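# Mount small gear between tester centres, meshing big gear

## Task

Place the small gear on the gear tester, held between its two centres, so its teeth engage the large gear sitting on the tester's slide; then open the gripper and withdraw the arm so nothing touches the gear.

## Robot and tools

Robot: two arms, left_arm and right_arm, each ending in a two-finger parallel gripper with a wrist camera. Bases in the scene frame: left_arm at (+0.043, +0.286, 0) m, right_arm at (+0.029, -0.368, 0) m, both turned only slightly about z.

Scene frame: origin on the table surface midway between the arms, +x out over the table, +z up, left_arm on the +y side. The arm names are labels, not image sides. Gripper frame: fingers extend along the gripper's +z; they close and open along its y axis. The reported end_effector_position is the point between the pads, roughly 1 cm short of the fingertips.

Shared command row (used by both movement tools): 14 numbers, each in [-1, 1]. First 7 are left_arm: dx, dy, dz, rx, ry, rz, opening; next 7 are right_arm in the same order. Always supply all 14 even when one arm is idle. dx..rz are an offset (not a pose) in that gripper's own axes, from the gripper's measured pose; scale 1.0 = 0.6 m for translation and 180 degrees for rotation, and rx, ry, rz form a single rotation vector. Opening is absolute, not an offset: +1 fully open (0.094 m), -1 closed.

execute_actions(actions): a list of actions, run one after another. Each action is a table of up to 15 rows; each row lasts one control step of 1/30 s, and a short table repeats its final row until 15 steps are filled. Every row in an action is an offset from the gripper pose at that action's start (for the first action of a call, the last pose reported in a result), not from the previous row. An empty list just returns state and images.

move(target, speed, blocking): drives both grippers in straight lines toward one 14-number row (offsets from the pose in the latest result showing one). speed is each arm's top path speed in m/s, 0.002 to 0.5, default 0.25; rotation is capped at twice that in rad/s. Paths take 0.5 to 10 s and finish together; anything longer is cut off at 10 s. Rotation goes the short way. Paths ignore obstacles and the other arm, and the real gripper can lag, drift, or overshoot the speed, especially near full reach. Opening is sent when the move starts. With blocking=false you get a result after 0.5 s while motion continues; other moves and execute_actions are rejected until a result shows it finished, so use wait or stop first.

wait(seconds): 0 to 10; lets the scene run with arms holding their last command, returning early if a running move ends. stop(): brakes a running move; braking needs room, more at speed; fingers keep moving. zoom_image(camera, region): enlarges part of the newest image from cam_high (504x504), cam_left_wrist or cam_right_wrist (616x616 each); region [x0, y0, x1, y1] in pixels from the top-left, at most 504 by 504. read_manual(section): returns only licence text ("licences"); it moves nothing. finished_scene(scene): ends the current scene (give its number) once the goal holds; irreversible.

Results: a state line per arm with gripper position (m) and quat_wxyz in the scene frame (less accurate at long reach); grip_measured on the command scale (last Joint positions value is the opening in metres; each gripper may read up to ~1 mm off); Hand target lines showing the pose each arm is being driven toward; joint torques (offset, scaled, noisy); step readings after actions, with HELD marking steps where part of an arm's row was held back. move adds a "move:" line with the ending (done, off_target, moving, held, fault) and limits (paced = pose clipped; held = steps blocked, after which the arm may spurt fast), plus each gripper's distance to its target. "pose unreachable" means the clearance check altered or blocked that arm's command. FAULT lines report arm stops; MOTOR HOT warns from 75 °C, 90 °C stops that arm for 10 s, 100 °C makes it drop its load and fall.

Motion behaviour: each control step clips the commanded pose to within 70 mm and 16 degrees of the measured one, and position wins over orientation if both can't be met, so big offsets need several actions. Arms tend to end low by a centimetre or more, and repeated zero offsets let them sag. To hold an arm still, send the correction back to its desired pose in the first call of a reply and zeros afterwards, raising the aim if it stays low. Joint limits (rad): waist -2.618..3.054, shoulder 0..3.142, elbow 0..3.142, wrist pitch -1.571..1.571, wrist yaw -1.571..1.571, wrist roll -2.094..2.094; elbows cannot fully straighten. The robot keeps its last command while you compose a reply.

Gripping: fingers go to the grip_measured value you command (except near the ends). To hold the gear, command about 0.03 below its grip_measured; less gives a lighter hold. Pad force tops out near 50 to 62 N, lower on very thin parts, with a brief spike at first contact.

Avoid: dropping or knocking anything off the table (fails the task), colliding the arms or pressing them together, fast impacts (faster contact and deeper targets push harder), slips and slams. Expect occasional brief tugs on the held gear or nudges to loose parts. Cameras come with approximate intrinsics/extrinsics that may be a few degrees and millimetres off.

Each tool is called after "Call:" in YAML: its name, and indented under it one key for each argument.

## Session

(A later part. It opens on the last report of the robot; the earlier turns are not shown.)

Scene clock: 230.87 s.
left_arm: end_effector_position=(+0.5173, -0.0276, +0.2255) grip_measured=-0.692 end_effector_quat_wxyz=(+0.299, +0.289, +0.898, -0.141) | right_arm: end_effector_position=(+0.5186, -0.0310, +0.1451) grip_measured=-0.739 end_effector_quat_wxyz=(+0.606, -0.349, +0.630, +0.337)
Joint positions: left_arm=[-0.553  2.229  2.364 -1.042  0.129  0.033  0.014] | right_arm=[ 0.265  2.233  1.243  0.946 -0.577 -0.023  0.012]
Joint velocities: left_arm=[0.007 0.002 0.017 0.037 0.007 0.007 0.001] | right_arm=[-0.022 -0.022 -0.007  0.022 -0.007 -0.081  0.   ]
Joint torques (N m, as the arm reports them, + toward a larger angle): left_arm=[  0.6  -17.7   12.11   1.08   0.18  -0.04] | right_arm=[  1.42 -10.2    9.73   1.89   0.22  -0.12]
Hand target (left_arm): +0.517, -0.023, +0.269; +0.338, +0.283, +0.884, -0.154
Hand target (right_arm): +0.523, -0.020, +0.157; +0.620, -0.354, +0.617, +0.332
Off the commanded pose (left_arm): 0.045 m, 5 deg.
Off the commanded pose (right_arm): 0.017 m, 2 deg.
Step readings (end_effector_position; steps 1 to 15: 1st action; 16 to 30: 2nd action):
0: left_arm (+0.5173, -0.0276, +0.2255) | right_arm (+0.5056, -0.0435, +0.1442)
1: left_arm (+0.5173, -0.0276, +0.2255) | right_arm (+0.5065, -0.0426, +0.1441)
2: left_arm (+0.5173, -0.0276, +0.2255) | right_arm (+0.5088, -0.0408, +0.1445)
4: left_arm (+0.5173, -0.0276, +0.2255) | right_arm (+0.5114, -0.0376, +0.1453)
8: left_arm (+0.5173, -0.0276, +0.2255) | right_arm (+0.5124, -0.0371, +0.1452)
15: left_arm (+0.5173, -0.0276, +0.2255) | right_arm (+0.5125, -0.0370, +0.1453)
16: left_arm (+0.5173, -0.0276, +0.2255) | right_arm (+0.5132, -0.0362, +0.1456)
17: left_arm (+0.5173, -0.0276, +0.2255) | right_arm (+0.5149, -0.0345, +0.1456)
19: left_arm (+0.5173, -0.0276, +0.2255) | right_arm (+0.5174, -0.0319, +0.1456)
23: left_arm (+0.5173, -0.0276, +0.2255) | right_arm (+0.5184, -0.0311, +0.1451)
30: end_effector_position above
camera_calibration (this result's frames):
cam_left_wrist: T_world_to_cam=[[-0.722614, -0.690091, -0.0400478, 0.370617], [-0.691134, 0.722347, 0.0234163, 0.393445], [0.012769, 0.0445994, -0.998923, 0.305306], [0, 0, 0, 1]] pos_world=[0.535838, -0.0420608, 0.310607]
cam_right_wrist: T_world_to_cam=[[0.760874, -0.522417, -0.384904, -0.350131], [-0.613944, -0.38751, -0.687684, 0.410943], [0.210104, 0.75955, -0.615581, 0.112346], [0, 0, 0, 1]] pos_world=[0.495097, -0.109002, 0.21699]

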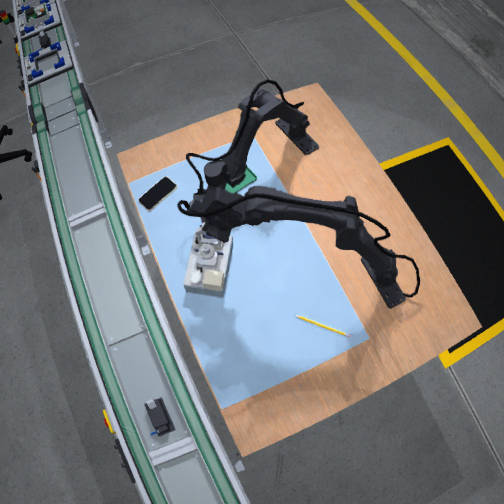

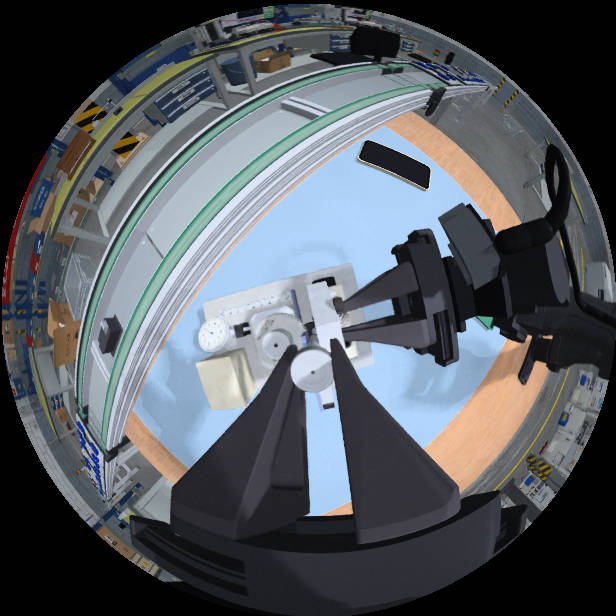

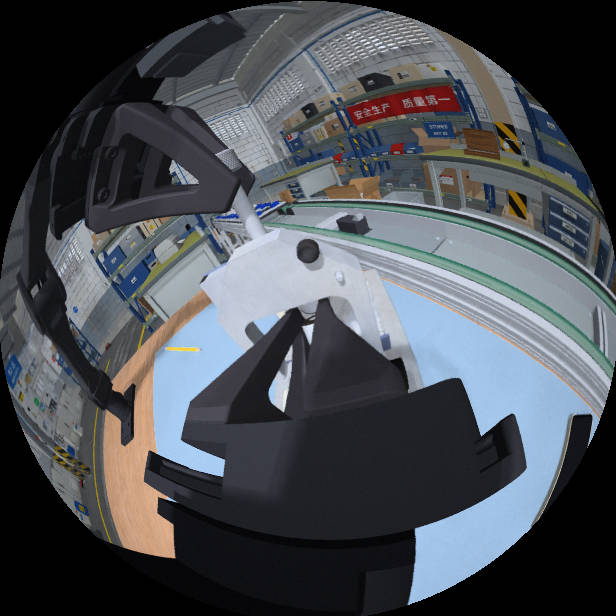

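Call:
move:
  target: [0.01,0,0.015,0,0,0,-0.75,-0.02,0,-0.22,0,0,0,-0.8]
  speed: 0.08

Call:
move:
  target: [0,0,0,0,0,0,-0.75,0.15,0,0,0,0,0,-0.8]
  speed: 0.08

Call:
zoom_image:
  camera: "cam_left_wrist"
  region: [340, 200, 540, 400]

Scene clock: 243.33 s.
left_arm: end_effector_position=(+0.5176, -0.0278, +0.2094) grip_measured=-0.692 end_effector_quat_wxyz=(+0.290, +0.291, +0.901, -0.138) | right_arm: end_effector_position=(+0.4535, -0.1389, +0.1519) grip_measured=-0.739 end_effector_quat_wxyz=(+0.598, -0.342, +0.639, +0.341)
Joint positions: left_arm=[-0.553  2.226  2.305 -1.006  0.129  0.037  0.014] | right_arm=[ 0.059  1.936  0.786  1.078 -0.778 -0.023  0.012]
Joint velocities: left_arm=[ 0.007 -0.007  0.012 -0.051  0.081  0.007 -0.001] | right_arm=[ 0.007 -0.017  0.002 -0.037 -0.037 -0.037  0.001]
Joint torques (N m, as the arm reports them, + toward a larger angle): left_arm=[ -0.23 -15.78   5.36   1.48   0.05  -0.03] | right_arm=[ -0.55 -10.24   4.29   2.04  -0.15  -0.05]
Hand target (left_arm): +0.517, -0.029, +0.215; +0.299, +0.289, +0.898, -0.141
Hand target (right_arm): +0.448, -0.142, +0.160; +0.607, -0.347, +0.629, +0.339
Off the commanded pose (left_arm): 0.006 m, 1 deg.
Off the commanded pose (right_arm): 0.012 m, 2 deg.
move: off_target (right_arm)
camera_calibration (this result's frames):
cam_left_wrist: T_world_to_cam=[[-0.725299, -0.687439, -0.0370101, 0.37087], [-0.688427, 0.724004, 0.0434202, 0.388548], [-0.00305323, 0.0569714, -0.998371, 0.297603], [0, 0, 0, 1]] pos_world=[0.537387, -0.043315, 0.293973]
cam_right_wrist: T_world_to_cam=[[0.746013, -0.525917, -0.408505, -0.344576], [-0.636474, -0.38267, -0.669675, 0.341997], [0.195871, 0.759589, -0.620209, 0.21929], [0, 0, 0, 1]] pos_world=[0.431778, -0.216917, 0.224271]

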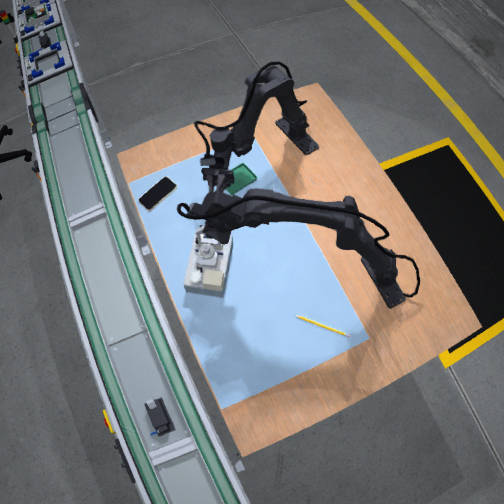

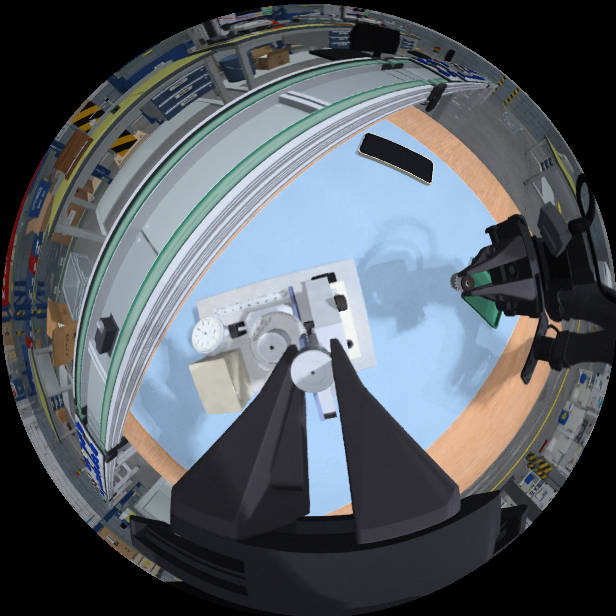

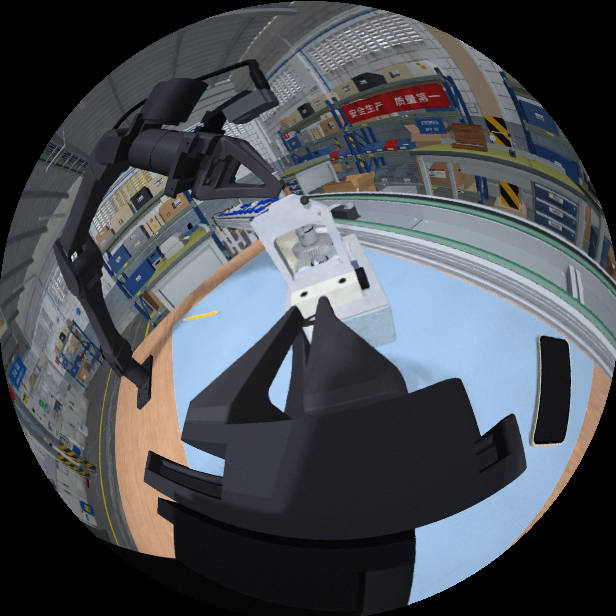

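Scene clock: 245.03 s.
left_arm: end_effector_position=(+0.5176, -0.0278, +0.2094) grip_measured=-0.692 end_effector_quat_wxyz=(+0.290, +0.292, +0.901, -0.138) | right_arm: end_effector_position=(+0.4549, -0.1386, +0.0658) grip_measured=-0.739 end_effector_quat_wxyz=(+0.600, -0.342, +0.638, +0.341)
Joint positions: left_arm=[-0.553  2.226  2.305 -1.006  0.129  0.038  0.014] | right_arm=[ 0.059  2.281  0.786  1.429 -0.778 -0.023  0.012]
Joint velocities: left_arm=[ 0.002 -0.002  0.002  0.095 -0.022  0.007  0.001] | right_arm=[-0.002 -0.017  0.002  0.037  0.037 -0.022 -0.001]
Joint torques (N m, as the arm reports them, + toward a larger angle): left_arm=[ -0.04 -13.98   6.92   1.25   0.09   0.01] | right_arm=[-0.2  -8.69  2.69  2.02 -0.07  0.  ]
Hand target (left_arm): +0.518, -0.028, +0.209; +0.290, +0.291, +0.901, -0.138
Hand target (right_arm): +0.450, -0.141, +0.062; +0.598, -0.342, +0.639, +0.341
Off the commanded pose (left_arm): 0.000 m, 0 deg.
Off the commanded pose (right_arm): 0.008 m, 0 deg.
move: done
camera_calibration (this result's frames):
cam_left_wrist: T_world_to_cam=[[-0.725905, -0.686761, -0.0377051, 0.371348], [-0.68779, 0.724607, 0.0434569, 0.388227], [-0.00252313, 0.0574788, -0.998344, 0.297337], [0, 0, 0, 1]] pos_world=[0.537333, -0.0433758, 0.293975]
cam_right_wrist: T_world_to_cam=[[0.748128, -0.525421, -0.405261, -0.381709], [-0.632982, -0.381852, -0.673441, 0.28414], [0.199091, 0.760343, -0.618256, 0.163901], [0, 0, 0, 1]] pos_world=[0.432791, -0.216679, 0.137992]

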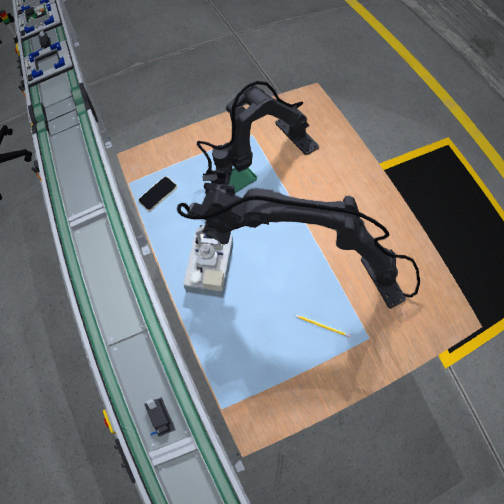

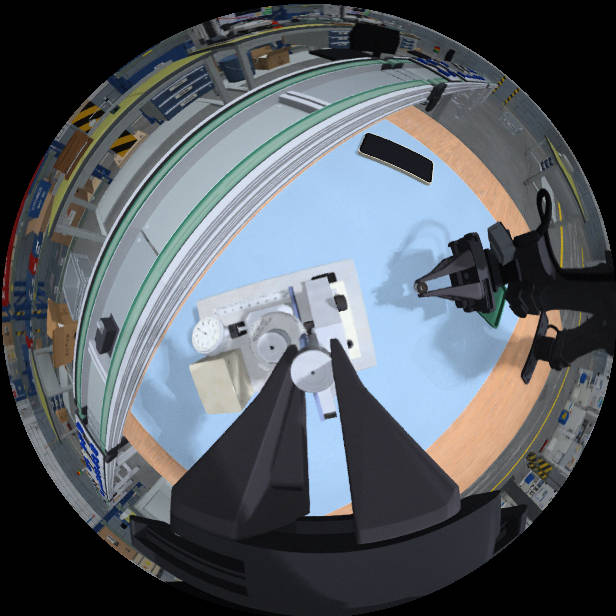

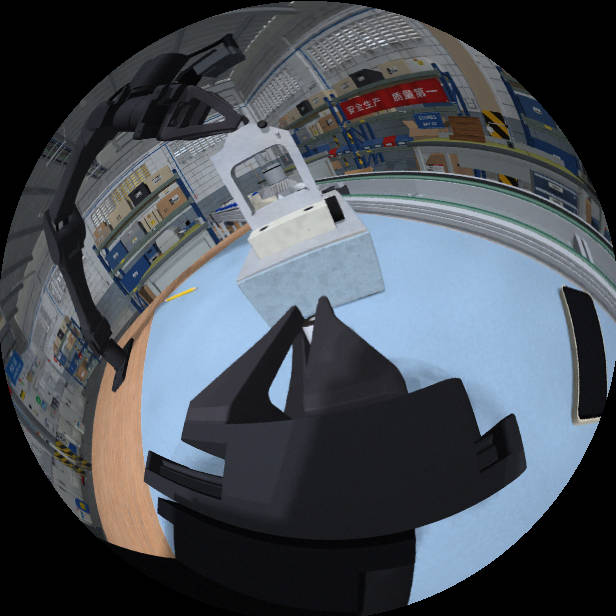

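Region (340, 200, 540, 400) of cam_left_wrist's 616x616 image, scaled by 2.520, with more detail than that image has.

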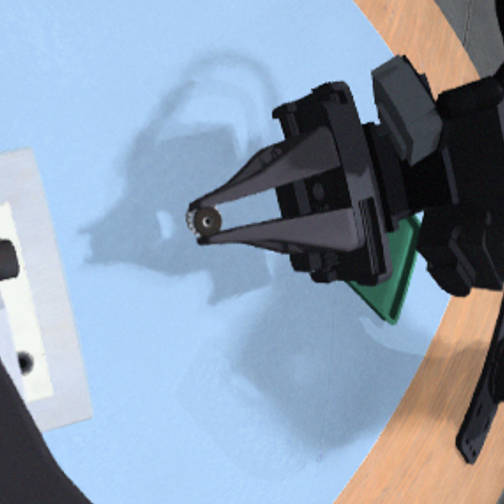

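Call:
move:
  target: [0,0,0,0,0,0,-0.75,0.03,0,-0.08,0,0.35,0,-0.8]

Call:
move:
  target: [0,0,0,0,0,0,-0.75,0.022,0,0.047,0,0,0,-0.8]
  speed: 0.04

Scene clock: 253.97 s.
left_arm: end_effector_position=(+0.5176, -0.0278, +0.2094) grip_measured=-0.692 end_effector_quat_wxyz=(+0.290, +0.292, +0.901, -0.138) | right_arm: end_effector_position=(+0.4180, -0.1863, +0.0431) grip_measured=-0.739 end_effector_quat_wxyz=(+0.168, -0.460, +0.864, +0.118)
Joint positions: left_arm=[-0.553  2.226  2.305 -1.006  0.129  0.039  0.014] | right_arm=[ 0.144  1.957  1.353 -0.666 -0.288 -0.619  0.012]
Joint velocities: left_arm=[-0.007  0.002  0.017 -0.007  0.007  0.022 -0.001] | right_arm=[ 0.012  0.017  0.002 -0.022 -0.007 -0.022 -0.   ]
Joint torques (N m, as the arm reports them, + toward a larger angle): left_arm=[ -0.06 -13.98   7.02   1.22   0.06   0.  ] | right_arm=[ 0.71 -8.59  9.25  0.85 -0.14 -0.07]
Hand target (left_arm): +0.518, -0.028, +0.209; +0.290, +0.292, +0.901, -0.138
Hand target (right_arm): +0.425, -0.180, +0.052; +0.178, -0.469, +0.857, +0.114
Off the commanded pose (left_arm): 0.000 m, 0 deg.
Off the commanded pose (right_arm): 0.014 m, 2 deg.
move: off_target (right_arm)
camera_calibration (this result's frames):
cam_left_wrist: T_world_to_cam=[[-0.726107, -0.686535, -0.0379367, 0.371507], [-0.687578, 0.724808, 0.0434693, 0.38812], [-0.00234633, 0.0576478, -0.998334, 0.297248], [0, 0, 0, 1]] pos_world=[0.537314, -0.043396, 0.293975]
cam_right_wrist: T_world_to_cam=[[0.56478, -0.806679, -0.174047, -0.374092], [-0.747606, -0.589445, 0.306007, 0.1943], [-0.349441, -0.0427081, -0.935985, 0.286863], [0, 0, 0, 1]] pos_world=[0.456782, -0.174992, 0.143932]

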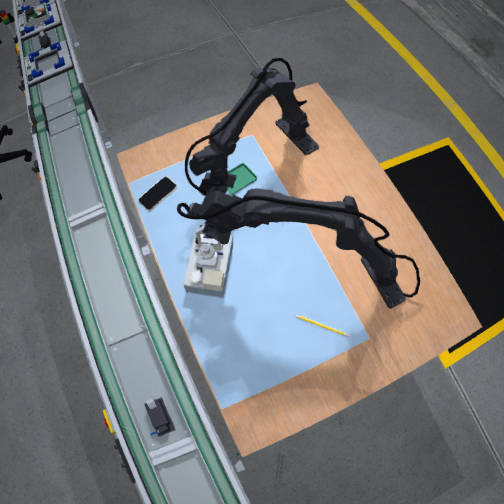

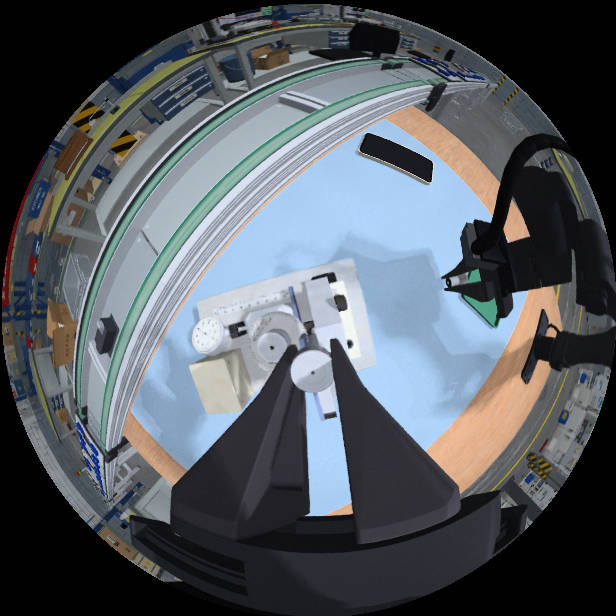

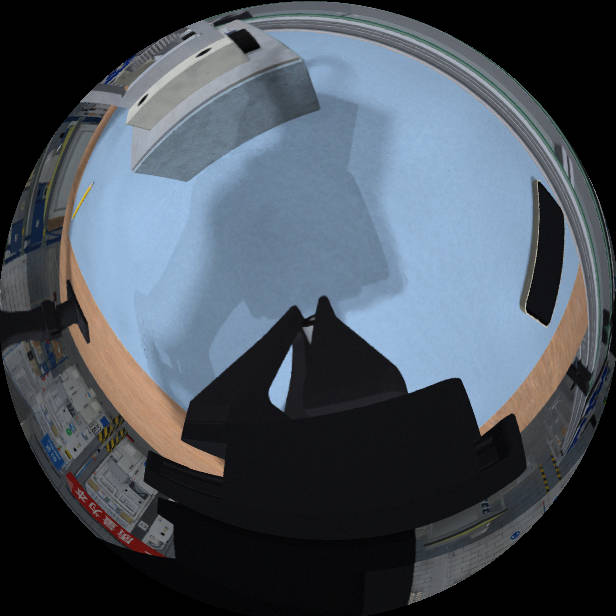

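Scene clock: 255.17 s.
left_arm: end_effector_position=(+0.5176, -0.0278, +0.2094) grip_measured=-0.692 end_effector_quat_wxyz=(+0.290, +0.292, +0.901, -0.138) | right_arm: end_effector_position=(+0.4204, -0.1855, +0.0181) grip_measured=-0.739 end_effector_quat_wxyz=(+0.173, -0.461, +0.863, +0.117)
Joint positions: left_arm=[-0.553  2.226  2.305 -1.006  0.129  0.039  0.014] | right_arm=[ 0.144  1.997  1.3   -0.563 -0.288 -0.619  0.012]
Joint velocities: left_arm=[ 0.012 -0.007 -0.007  0.081  0.037 -0.007  0.   ] | right_arm=[-0.012  0.012 -0.012  0.066  0.066 -0.022 -0.001]
Joint torques (N m, as the arm reports them, + toward a larger angle): left_arm=[  0.02 -14.03   6.89   1.23   0.06  -0.03] | right_arm=[ 0.16 -8.93  5.26  1.04 -0.17  0.01]
Hand target (left_arm): +0.518, -0.028, +0.209; +0.290, +0.292, +0.901, -0.138
Hand target (right_arm): +0.417, -0.186, +0.012; +0.168, -0.460, +0.864, +0.118
Off the commanded pose (left_arm): 0.000 m, 0 deg.
Off the commanded pose (right_arm): 0.007 m, 1 deg.
move: done
camera_calibration (this result's frames):
cam_left_wrist: T_world_to_cam=[[-0.726308, -0.686308, -0.0381684, 0.371666], [-0.687365, 0.725009, 0.0434817, 0.388013], [-0.00216948, 0.0578168, -0.998325, 0.297159], [0, 0, 0, 1]] pos_world=[0.537296, -0.0434163, 0.293976]
cam_right_wrist: T_world_to_cam=[[0.566408, -0.806147, -0.1712, -0.379796], [-0.750449, -0.590374, 0.297128, 0.205382], [-0.340601, -0.0398185, -0.939364, 0.261277], [0, 0, 0, 1]] pos_world=[0.458239, -0.174515, 0.119389]

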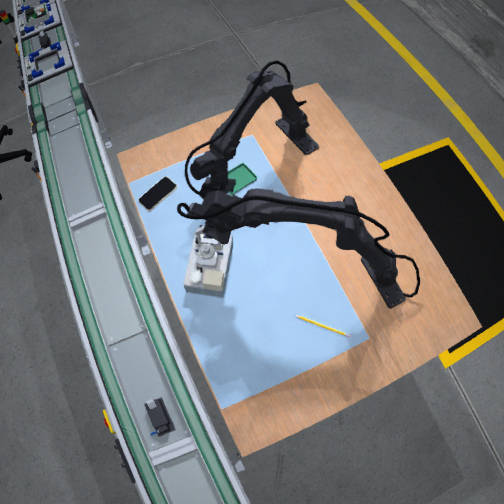

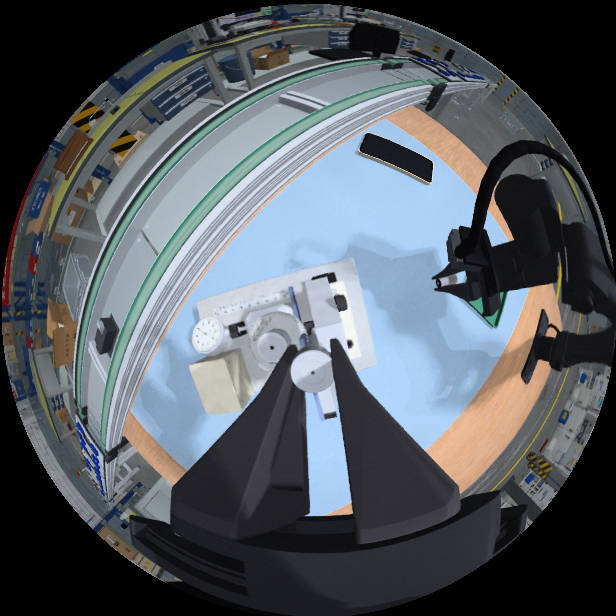

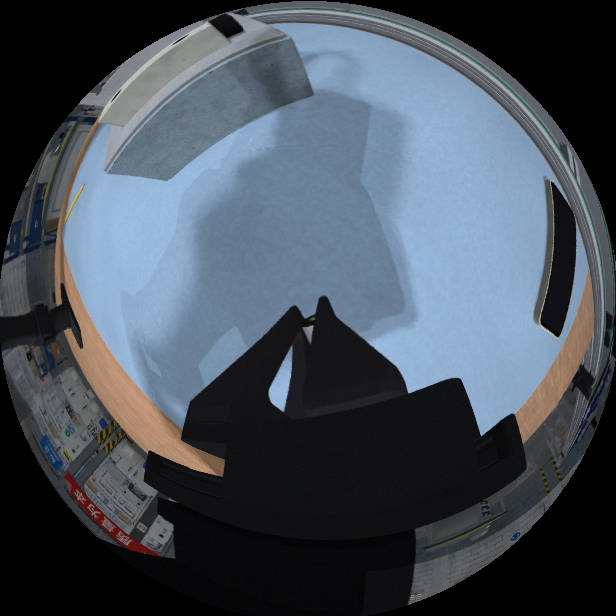

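Call:
move:
  target: [0,0,0,0,0,0,-0.75,0,0,0,0,0,0,-0.45]

Call:
move:
  target: [0,0,0,0,0,0,-0.75,-0.005,0,-0.02,0,0.13,0,-0.45]
  speed: 0.1

Call:
zoom_image:
  camera: "cam_right_wrist"
  region: [200, 200, 440, 420]

Scene clock: 261.27 s.
left_arm: end_effector_position=(+0.5176, -0.0278, +0.2094) grip_measured=-0.692 end_effector_quat_wxyz=(+0.290, +0.292, +0.901, -0.138) | right_arm: end_effector_position=(+0.4208, -0.1854, +0.0182) grip_measured=-0.452 end_effector_quat_wxyz=(+0.174, -0.461, +0.863, +0.117)
Joint positions: left_arm=[-0.553  2.226  2.305 -1.006  0.129  0.039  0.014] | right_arm=[ 0.144  1.997  1.3   -0.561 -0.288 -0.619  0.026]
Joint velocities: left_arm=[ 0.002 -0.002  0.007  0.037 -0.022 -0.051 -0.   ] | right_arm=[-0.022 -0.012  0.012  0.007 -0.022 -0.022 -0.   ]
Joint torques (N m, as the arm reports them, + toward a larger angle): left_arm=[ -0.07 -14.     6.95   1.25   0.05   0.04] | right_arm=[ 0.06 -9.26  6.48  0.95 -0.19  0.  ]
Hand target (left_arm): +0.518, -0.028, +0.209; +0.290, +0.292, +0.901, -0.138
Hand target (right_arm): +0.420, -0.185, +0.018; +0.173, -0.461, +0.863, +0.117
Off the commanded pose (left_arm): 0.000 m, 0 deg.
Off the commanded pose (right_arm): 0.000 m, 0 deg.
move: done
camera_calibration (this result's frames):
cam_left_wrist: T_world_to_cam=[[-0.72651, -0.686082, -0.0384, 0.371826], [-0.687153, 0.72521, 0.0434943, 0.387906], [-0.00199258, 0.0579857, -0.998315, 0.29707], [0, 0, 0, 1]] pos_world=[0.537278, -0.0434365, 0.293976]
cam_right_wrist: T_world_to_cam=[[0.566656, -0.806066, -0.170761, -0.379975], [-0.750879, -0.590515, 0.295759, 0.205842], [-0.339238, -0.039373, -0.939876, 0.261019], [0, 0, 0, 1]] pos_world=[0.458425, -0.174455, 0.119561]

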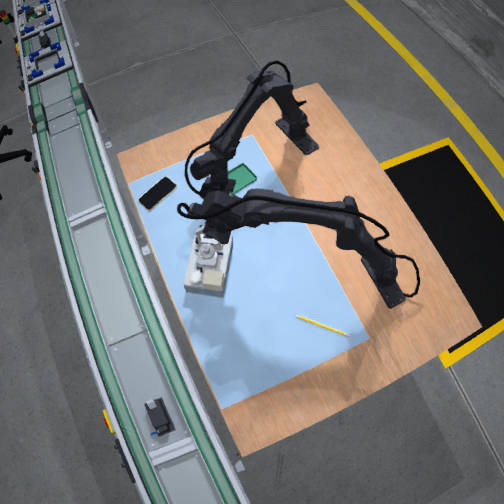

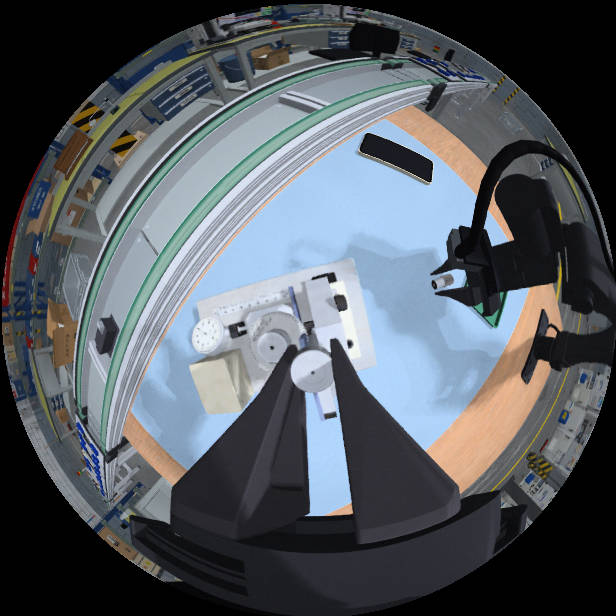

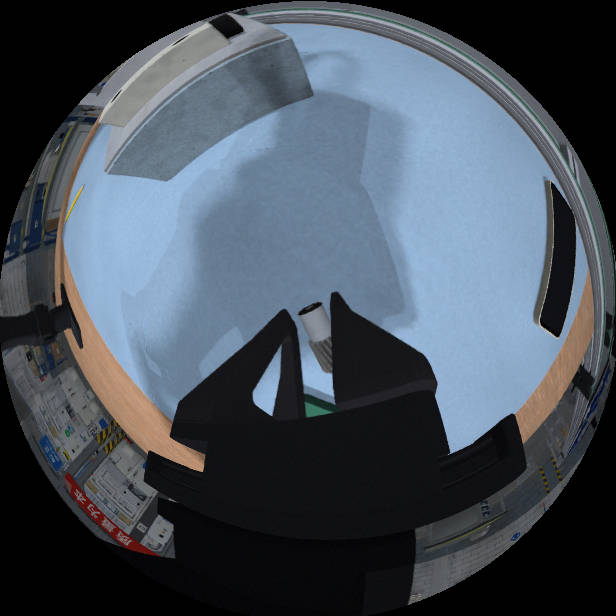

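Scene clock: 263.83 s.
left_arm: end_effector_position=(+0.5176, -0.0278, +0.2094) grip_measured=-0.692 end_effector_quat_wxyz=(+0.290, +0.292, +0.901, -0.138) | right_arm: end_effector_position=(+0.4143, -0.1931, +0.0259) grip_measured=-0.452 end_effector_quat_wxyz=(-0.012, -0.473, +0.880, +0.026)
Joint positions: left_arm=[-0.553  2.226  2.305 -1.006  0.129  0.039  0.014] | right_arm=[ 0.231  2.241  1.795 -1.154 -0.049 -0.585  0.026]
Joint velocities: left_arm=[ 0.002 -0.002 -0.007 -0.037 -0.022 -0.022 -0.001] | right_arm=[-0.022  0.007  0.007 -0.022  0.051  0.007 -0.001]
Joint torques (N m, as the arm reports them, + toward a larger angle): left_arm=[ -0.1  -14.18   6.91   1.24   0.09   0.  ] | right_arm=[  0.67 -10.38   8.85   0.19   0.05   0.1 ]
Hand target (left_arm): +0.518, -0.028, +0.209; +0.290, +0.292, +0.901, -0.138
Hand target (right_arm): +0.420, -0.188, +0.031; -0.005, -0.474, +0.880, +0.021
Off the commanded pose (left_arm): 0.000 m, 0 deg.
Off the commanded pose (right_arm): 0.009 m, 1 deg.
move: done
camera_calibration (this result's frames):
cam_left_wrist: T_world_to_cam=[[-0.72651, -0.686082, -0.0384, 0.371826], [-0.687153, 0.72521, 0.0434943, 0.387906], [-0.00199258, 0.0579857, -0.998315, 0.29707], [0, 0, 0, 1]] pos_world=[0.537278, -0.0434365, 0.293976]
cam_right_wrist: T_world_to_cam=[[0.557098, -0.830022, -0.0265611, -0.385651], [-0.626497, -0.44106, 0.642625, 0.162501], [-0.545108, -0.341365, -0.76572, 0.288229], [0, 0, 0, 1]] pos_world=[0.473767, -0.150035, 0.106033]

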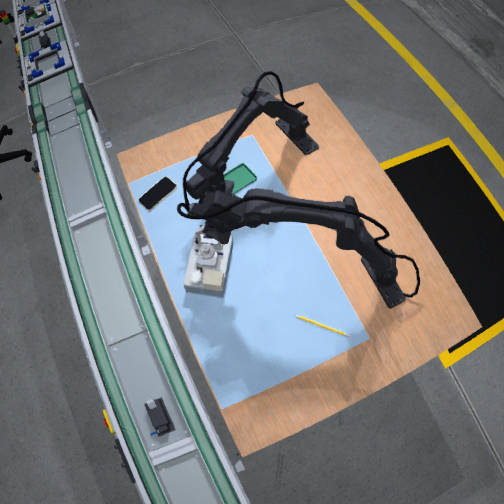

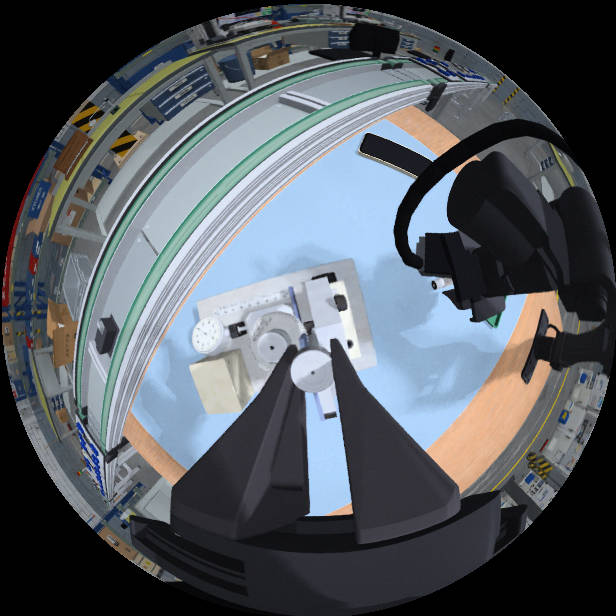

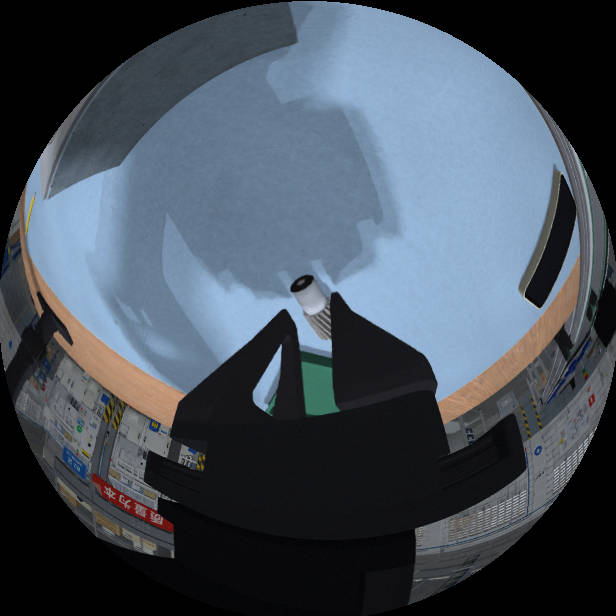

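Region (200, 200, 440, 420) of cam_right_wrist's 616x616 image, scaled by 2.100, with more detail than that image has; it fills the top 462 rows of this view, and the rest is white.

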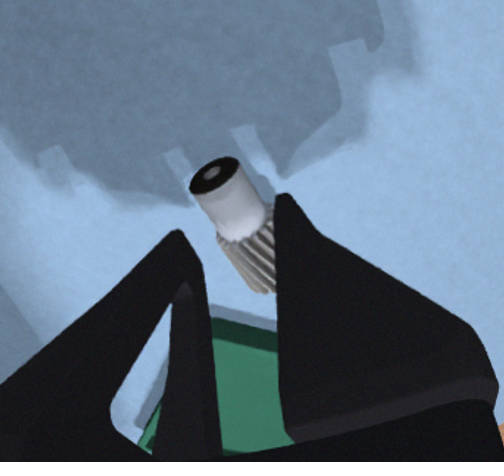

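Call:
move:
  target: [0,0,0,0,0,0,-0.75,-0.012,0,0.03,0.012,0,0,-0.45]
  speed: 0.04

Call:
zoom_image:
  camera: "cam_right_wrist"
  region: [200, 200, 440, 420]

Scene clock: 273.03 s.
left_arm: end_effector_position=(+0.5176, -0.0278, +0.2094) grip_measured=-0.692 end_effector_quat_wxyz=(+0.290, +0.293, +0.901, -0.138) | right_arm: end_effector_position=(+0.4217, -0.1871, +0.0137) grip_measured=-0.452 end_effector_quat_wxyz=(+0.002, -0.474, +0.880, +0.013)
Joint positions: left_arm=[-0.553  2.226  2.305 -1.006  0.129  0.04   0.014] | right_arm=[ 0.247  2.258  1.775 -1.086 -0.026 -0.57   0.026]
Joint velocities: left_arm=[-0.002 -0.012 -0.012  0.007  0.022  0.051  0.   ] | right_arm=[ 0.007 -0.012 -0.002  0.051 -0.022  0.022 -0.   ]
Joint torques (N m, as the arm reports them, + toward a larger angle): left_arm=[  0.02 -14.01   6.87   1.21   0.04   0.01] | right_arm=[  0.69 -10.86   4.97   0.46   0.04   0.09]
Hand target (left_arm): +0.518, -0.028, +0.209; +0.290, +0.293, +0.901, -0.138
Hand target (right_arm): +0.418, -0.187, +0.008; -0.004, -0.474, +0.881, +0.009
Off the commanded pose (left_arm): 0.000 m, 0 deg.
Off the commanded pose (right_arm): 0.007 m, 1 deg.
move: done
camera_calibration (this result's frames):
cam_left_wrist: T_world_to_cam=[[-0.726712, -0.685856, -0.0386316, 0.371985], [-0.68694, 0.72541, 0.0435068, 0.387799], [-0.00181564, 0.0581545, -0.998306, 0.296982], [0, 0, 0, 1]] pos_world=[0.53726, -0.0434567, 0.293977]
cam_right_wrist: T_world_to_cam=[[0.558461, -0.829528, 0.00213338, -0.385997], [-0.649985, -0.435987, 0.622442, 0.188776], [-0.515403, -0.348996, -0.782663, 0.271249], [0, 0, 0, 1]] pos_world=[0.478068, -0.143227, 0.0956179]

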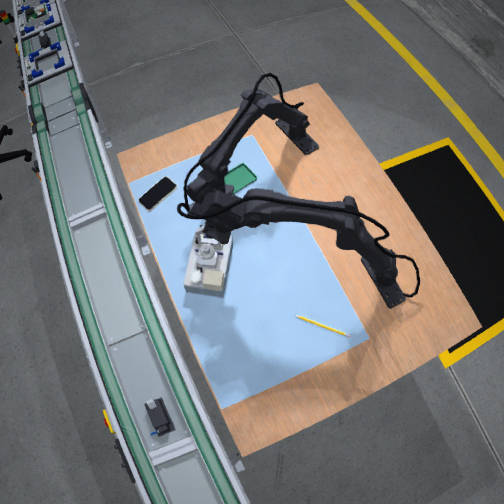

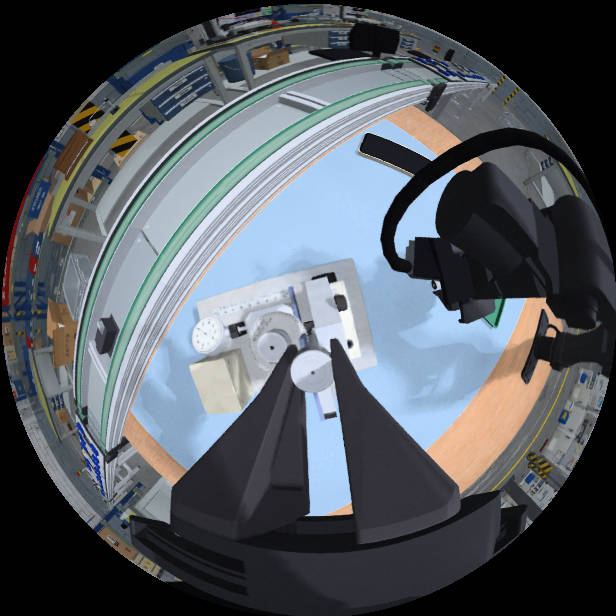

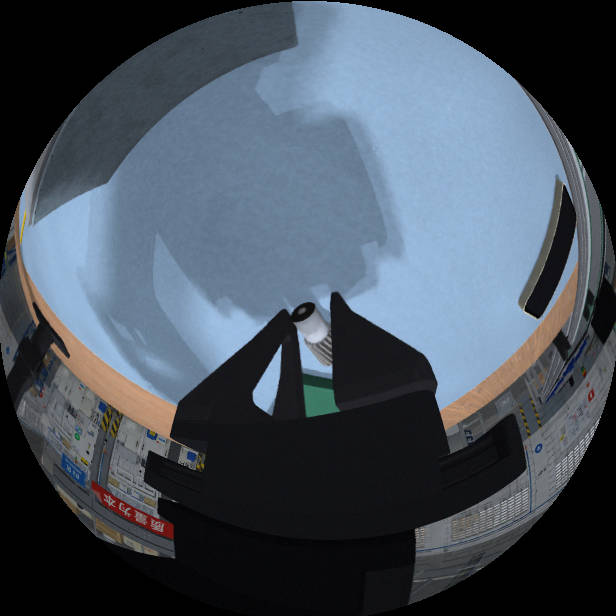

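Region (200, 200, 440, 420) of cam_right_wrist's 616x616 image, scaled by 2.100, with more detail than that image has; it fills the top 462 rows of this view, and the rest is white.

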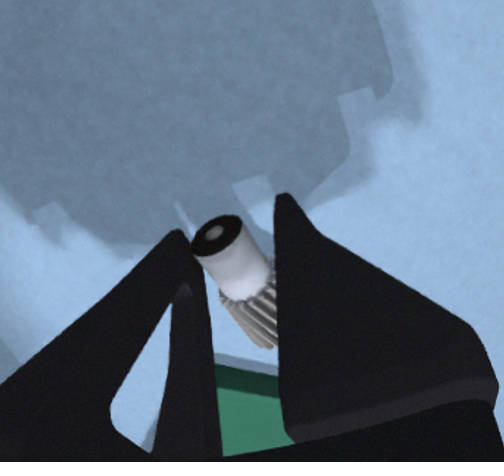

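Call:
move:
  target: [0,0,0,0,0,0,-0.75,0,0,0,0,0,0,-0.8]

Call:
move:
  target: [-0.06,0,-0.085,0,-0.03,0,-0.75,-0.13,0.02,-0.24,0,-0.5,0,-0.8]

Call:
execute_actions:
  actions:
    - [[-0.045,0,-0.06,0,-0.027,0,-0.75,-0.02,0,0.1,0,-0.006,-0.008,-0.8]]

Call:
zoom_image:
  camera: "cam_left_wrist"
  region: [200, 220, 440, 420]

Scene clock: 290.37 s.
left_arm: end_effector_position=(+0.5176, -0.0278, +0.2094) grip_measured=-0.692 end_effector_quat_wxyz=(+0.290, +0.293, +0.901, -0.138) | right_arm: end_effector_position=(+0.4221, -0.1871, +0.0137) grip_measured=-0.736 end_effector_quat_wxyz=(+0.003, -0.474, +0.880, +0.012)
Joint positions: left_arm=[-0.553  2.226  2.305 -1.006  0.129  0.04   0.014] | right_arm=[ 0.247  2.258  1.775 -1.084 -0.025 -0.57   0.012]
Joint velocities: left_arm=[ 0.007 -0.007 -0.012  0.022 -0.037  0.007 -0.001] | right_arm=[-0.012 -0.012  0.007 -0.037 -0.095  0.007  0.001]
Joint torques (N m, as the arm reports them, + toward a larger angle): left_arm=[ -0.03 -13.91   7.     1.21   0.06   0.  ] | right_arm=[ -0.04 -11.1    6.28   0.34  -0.01   0.03]
Hand target (left_arm): +0.518, -0.028, +0.209; +0.290, +0.293, +0.901, -0.138
Hand target (right_arm): +0.422, -0.187, +0.014; +0.002, -0.474, +0.880, +0.013
Off the commanded pose (left_arm): 0.000 m, 0 deg.
Off the commanded pose (right_arm): 0.000 m, 0 deg.
move: done
camera_calibration (this result's frames):
cam_left_wrist: T_world_to_cam=[[-0.726712, -0.685856, -0.0386316, 0.371985], [-0.68694, 0.72541, 0.0435068, 0.387799], [-0.00181564, 0.0581545, -0.998306, 0.296982], [0, 0, 0, 1]] pos_world=[0.53726, -0.0434567, 0.293977]
cam_right_wrist: T_world_to_cam=[[0.558138, -0.829742, 0.00314634, -0.386114], [-0.651207, -0.435687, 0.621375, 0.189638], [-0.51421, -0.348862, -0.783507, 0.270997], [0, 0, 0, 1]] pos_world=[0.478348, -0.143212, 0.0957071]

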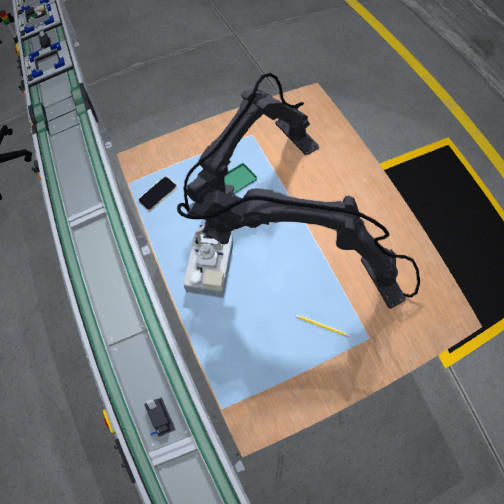

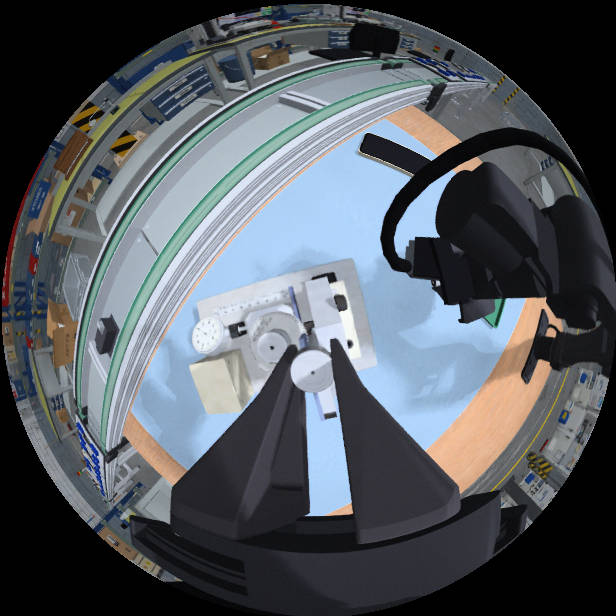

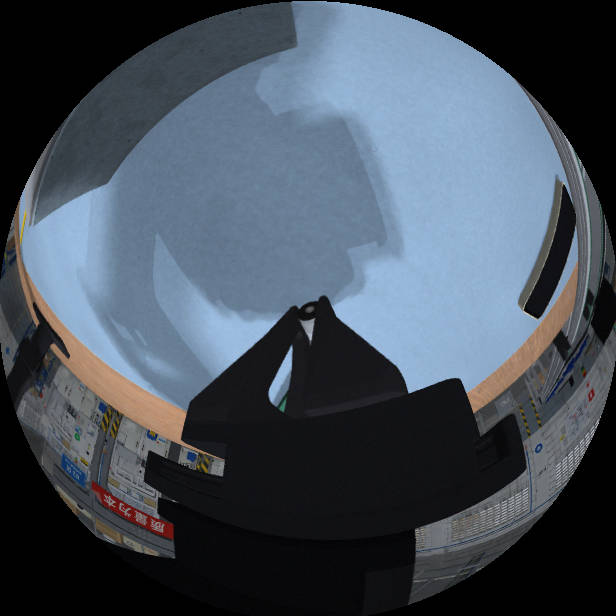

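Scene clock: 294.30 s.
left_arm: end_effector_position=(+0.5172, -0.0276, +0.2255) grip_measured=-0.692 end_effector_quat_wxyz=(+0.292, +0.293, +0.900, -0.138) | right_arm: end_effector_position=(+0.4627, -0.1218, +0.1629) grip_measured=-0.736 end_effector_quat_wxyz=(+0.630, -0.330, +0.617, +0.336)
Joint positions: left_arm=[-0.553  2.258  2.424 -1.089  0.129  0.04   0.014] | right_arm=[ 0.11   1.991  0.821  1.196 -0.699  0.015  0.012]
Joint velocities: left_arm=[-0.002  0.007 -0.012  0.051 -0.022  0.007 -0.   ] | right_arm=[ 0.012 -0.007 -0.022 -0.007 -0.051 -0.022  0.   ]
Joint torques (N m, as the arm reports them, + toward a larger angle): left_arm=[  0.94 -18.2   11.78   1.11   0.21  -0.02] | right_arm=[ 0.81 -7.62  4.41  2.03  0.02  0.09]
Hand target (left_arm): +0.517, -0.022, +0.271; +0.333, +0.286, +0.886, -0.153
Hand target (right_arm): +0.457, -0.118, +0.157; +0.625, -0.330, +0.619, +0.342
Off the commanded pose (left_arm): 0.046 m, 5 deg.
Off the commanded pose (right_arm): 0.008 m, 1 deg.
move: off_target (left_arm)
camera_calibration (this result's frames):
cam_left_wrist: T_world_to_cam=[[-0.726758, -0.685723, -0.0400784, 0.372857], [-0.686889, 0.725709, 0.0391081, 0.387682], [0.00226794, 0.0559515, -0.998431, 0.310963], [0, 0, 0, 1]] pos_world=[0.536566, -0.0430671, 0.310257]
cam_right_wrist: T_world_to_cam=[[0.756175, -0.529913, -0.383917, -0.347102], [-0.602322, -0.33435, -0.724857, 0.360831], [0.255749, 0.77936, -0.572005, 0.178274], [0, 0, 0, 1]] pos_world=[0.434213, -0.20223, 0.230267]

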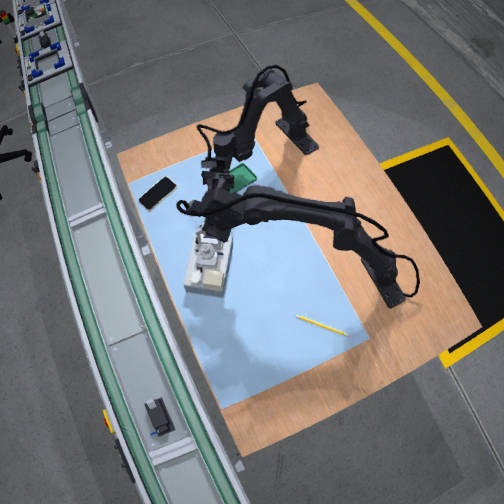

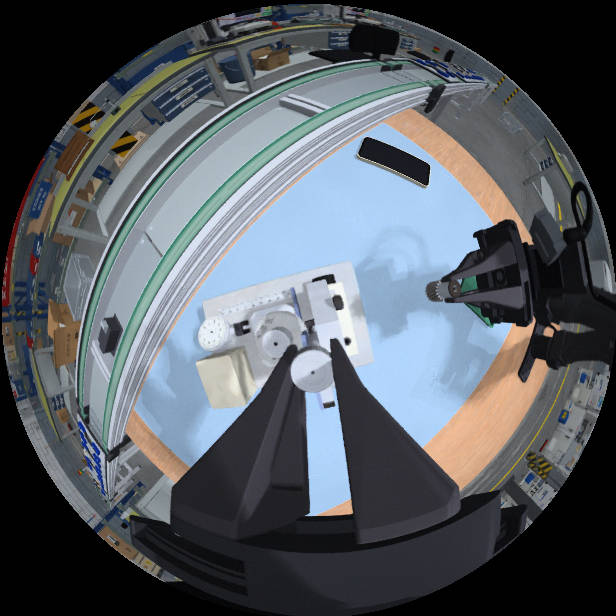

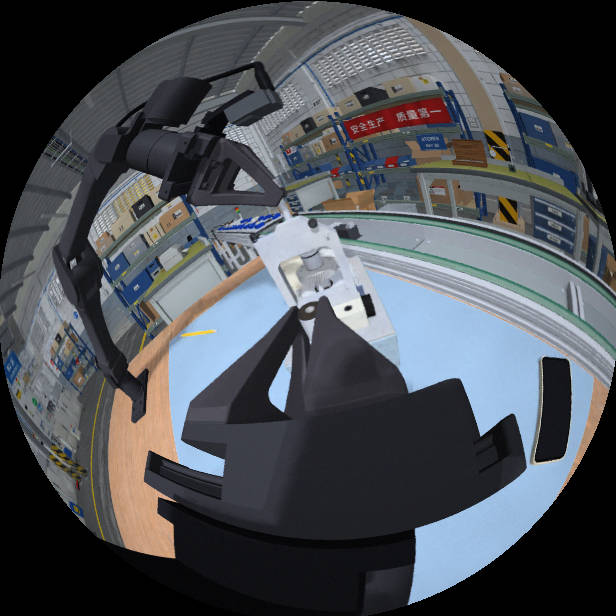

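Scene clock: 294.80 s.
left_arm: end_effector_position=(+0.5173, -0.0276, +0.2254) grip_measured=-0.692 end_effector_quat_wxyz=(+0.289, +0.293, +0.901, -0.138) | right_arm: end_effector_position=(+0.4855, -0.0711, +0.1666) grip_measured=-0.736 end_effector_quat_wxyz=(+0.626, -0.338, +0.615, +0.340)
Joint positions: left_arm=[-0.553  2.27   2.449 -1.108  0.129  0.04   0.014] | right_arm=[ 0.213  2.083  1.01   1.093 -0.616  0.007  0.012]
Joint velocities: left_arm=[ 0.002 -0.002 -0.002  0.037  0.022  0.022  0.   ] | right_arm=[ 0.007  0.022 -0.012  0.007  0.037  0.037  0.   ]
Joint torques (N m, as the arm reports them, + toward a larger angle): left_arm=[  0.62 -18.05  11.51   1.13   0.19  -0.05] | right_arm=[-0.27 -9.13  8.68  1.93  0.11 -0.07]
Hand target (left_arm): +0.517, -0.024, +0.269; +0.331, +0.286, +0.886, -0.152
Hand target (right_arm): +0.495, -0.073, +0.177; +0.640, -0.336, +0.607, +0.330
Off the commanded pose (left_arm): 0.045 m, 5 deg.
Off the commanded pose (right_arm): 0.014 m, 2 deg.
Step readings (end_effector_position):
0: left_arm (+0.5172, -0.0276, +0.2255) | right_arm (+0.4627, -0.1218, +0.1629)
1: left_arm (+0.5173, -0.0276, +0.2253) | right_arm (+0.4657, -0.1182, +0.1636)
2: left_arm (+0.5173, -0.0276, +0.2253) | right_arm (+0.4725, -0.1106, +0.1654)
4: left_arm (+0.5173, -0.0276, +0.2253) | right_arm (+0.4804, -0.0904, +0.1705)
8: left_arm (+0.5173, -0.0276, +0.2253) | right_arm (+0.4824, -0.0698, +0.1742)
15: end_effector_position above
camera_calibration (this result's frames):
cam_left_wrist: T_world_to_cam=[[-0.726963, -0.685598, -0.038458, 0.372616], [-0.68667, 0.725576, 0.0449898, 0.386317], [-0.00294071, 0.0591139, -0.998247, 0.313584], [0, 0, 0, 1]] pos_world=[0.537073, -0.0433746, 0.309984]
cam_right_wrist: T_world_to_cam=[[0.766407, -0.516938, -0.381308, -0.3406], [-0.595499, -0.349221, -0.723482, 0.389573], [0.240834, 0.78155, -0.575481, 0.142931], [0, 0, 0, 1]] pos_world=[0.458606, -0.15173, 0.234229]

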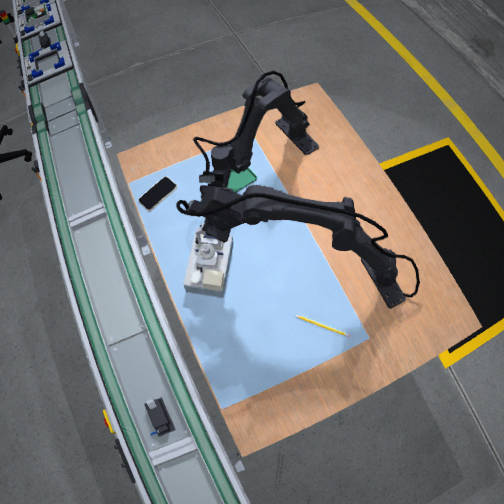

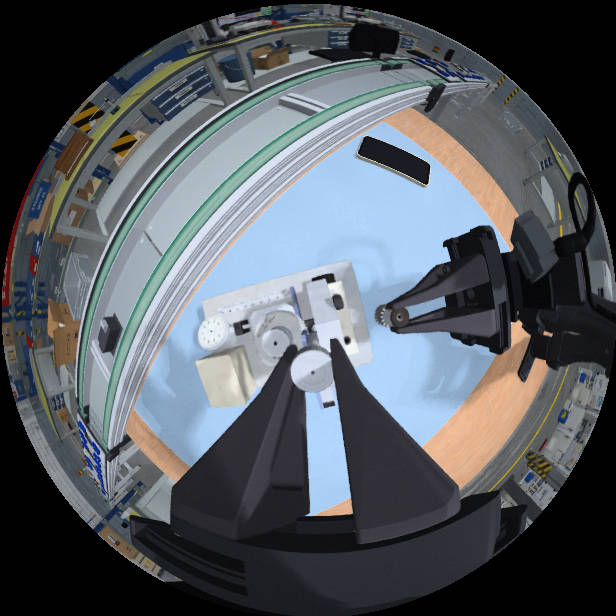

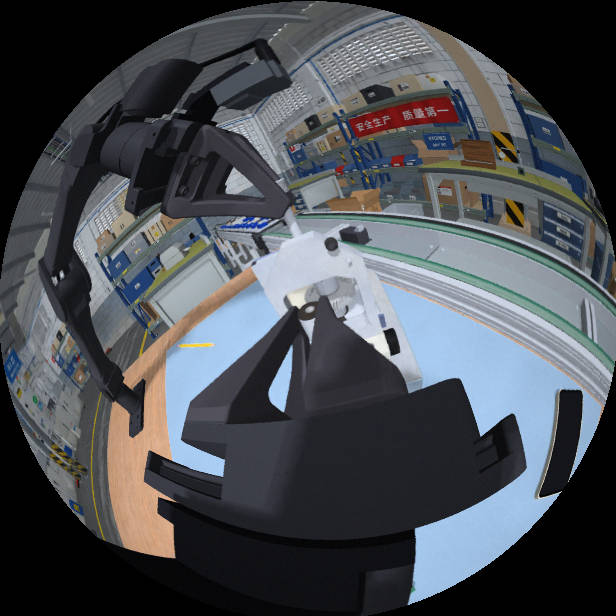

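Region (200, 220, 440, 420) of cam_left_wrist's 616x616 image, scaled by 2.100, with more detail than that image has.

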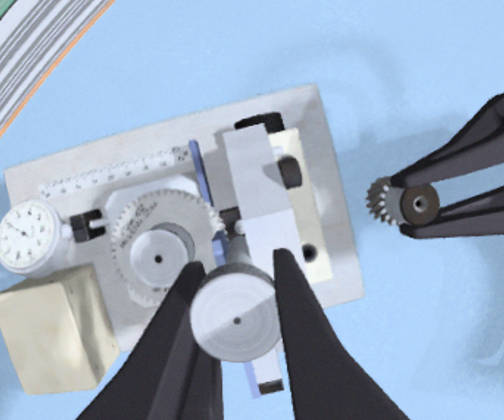

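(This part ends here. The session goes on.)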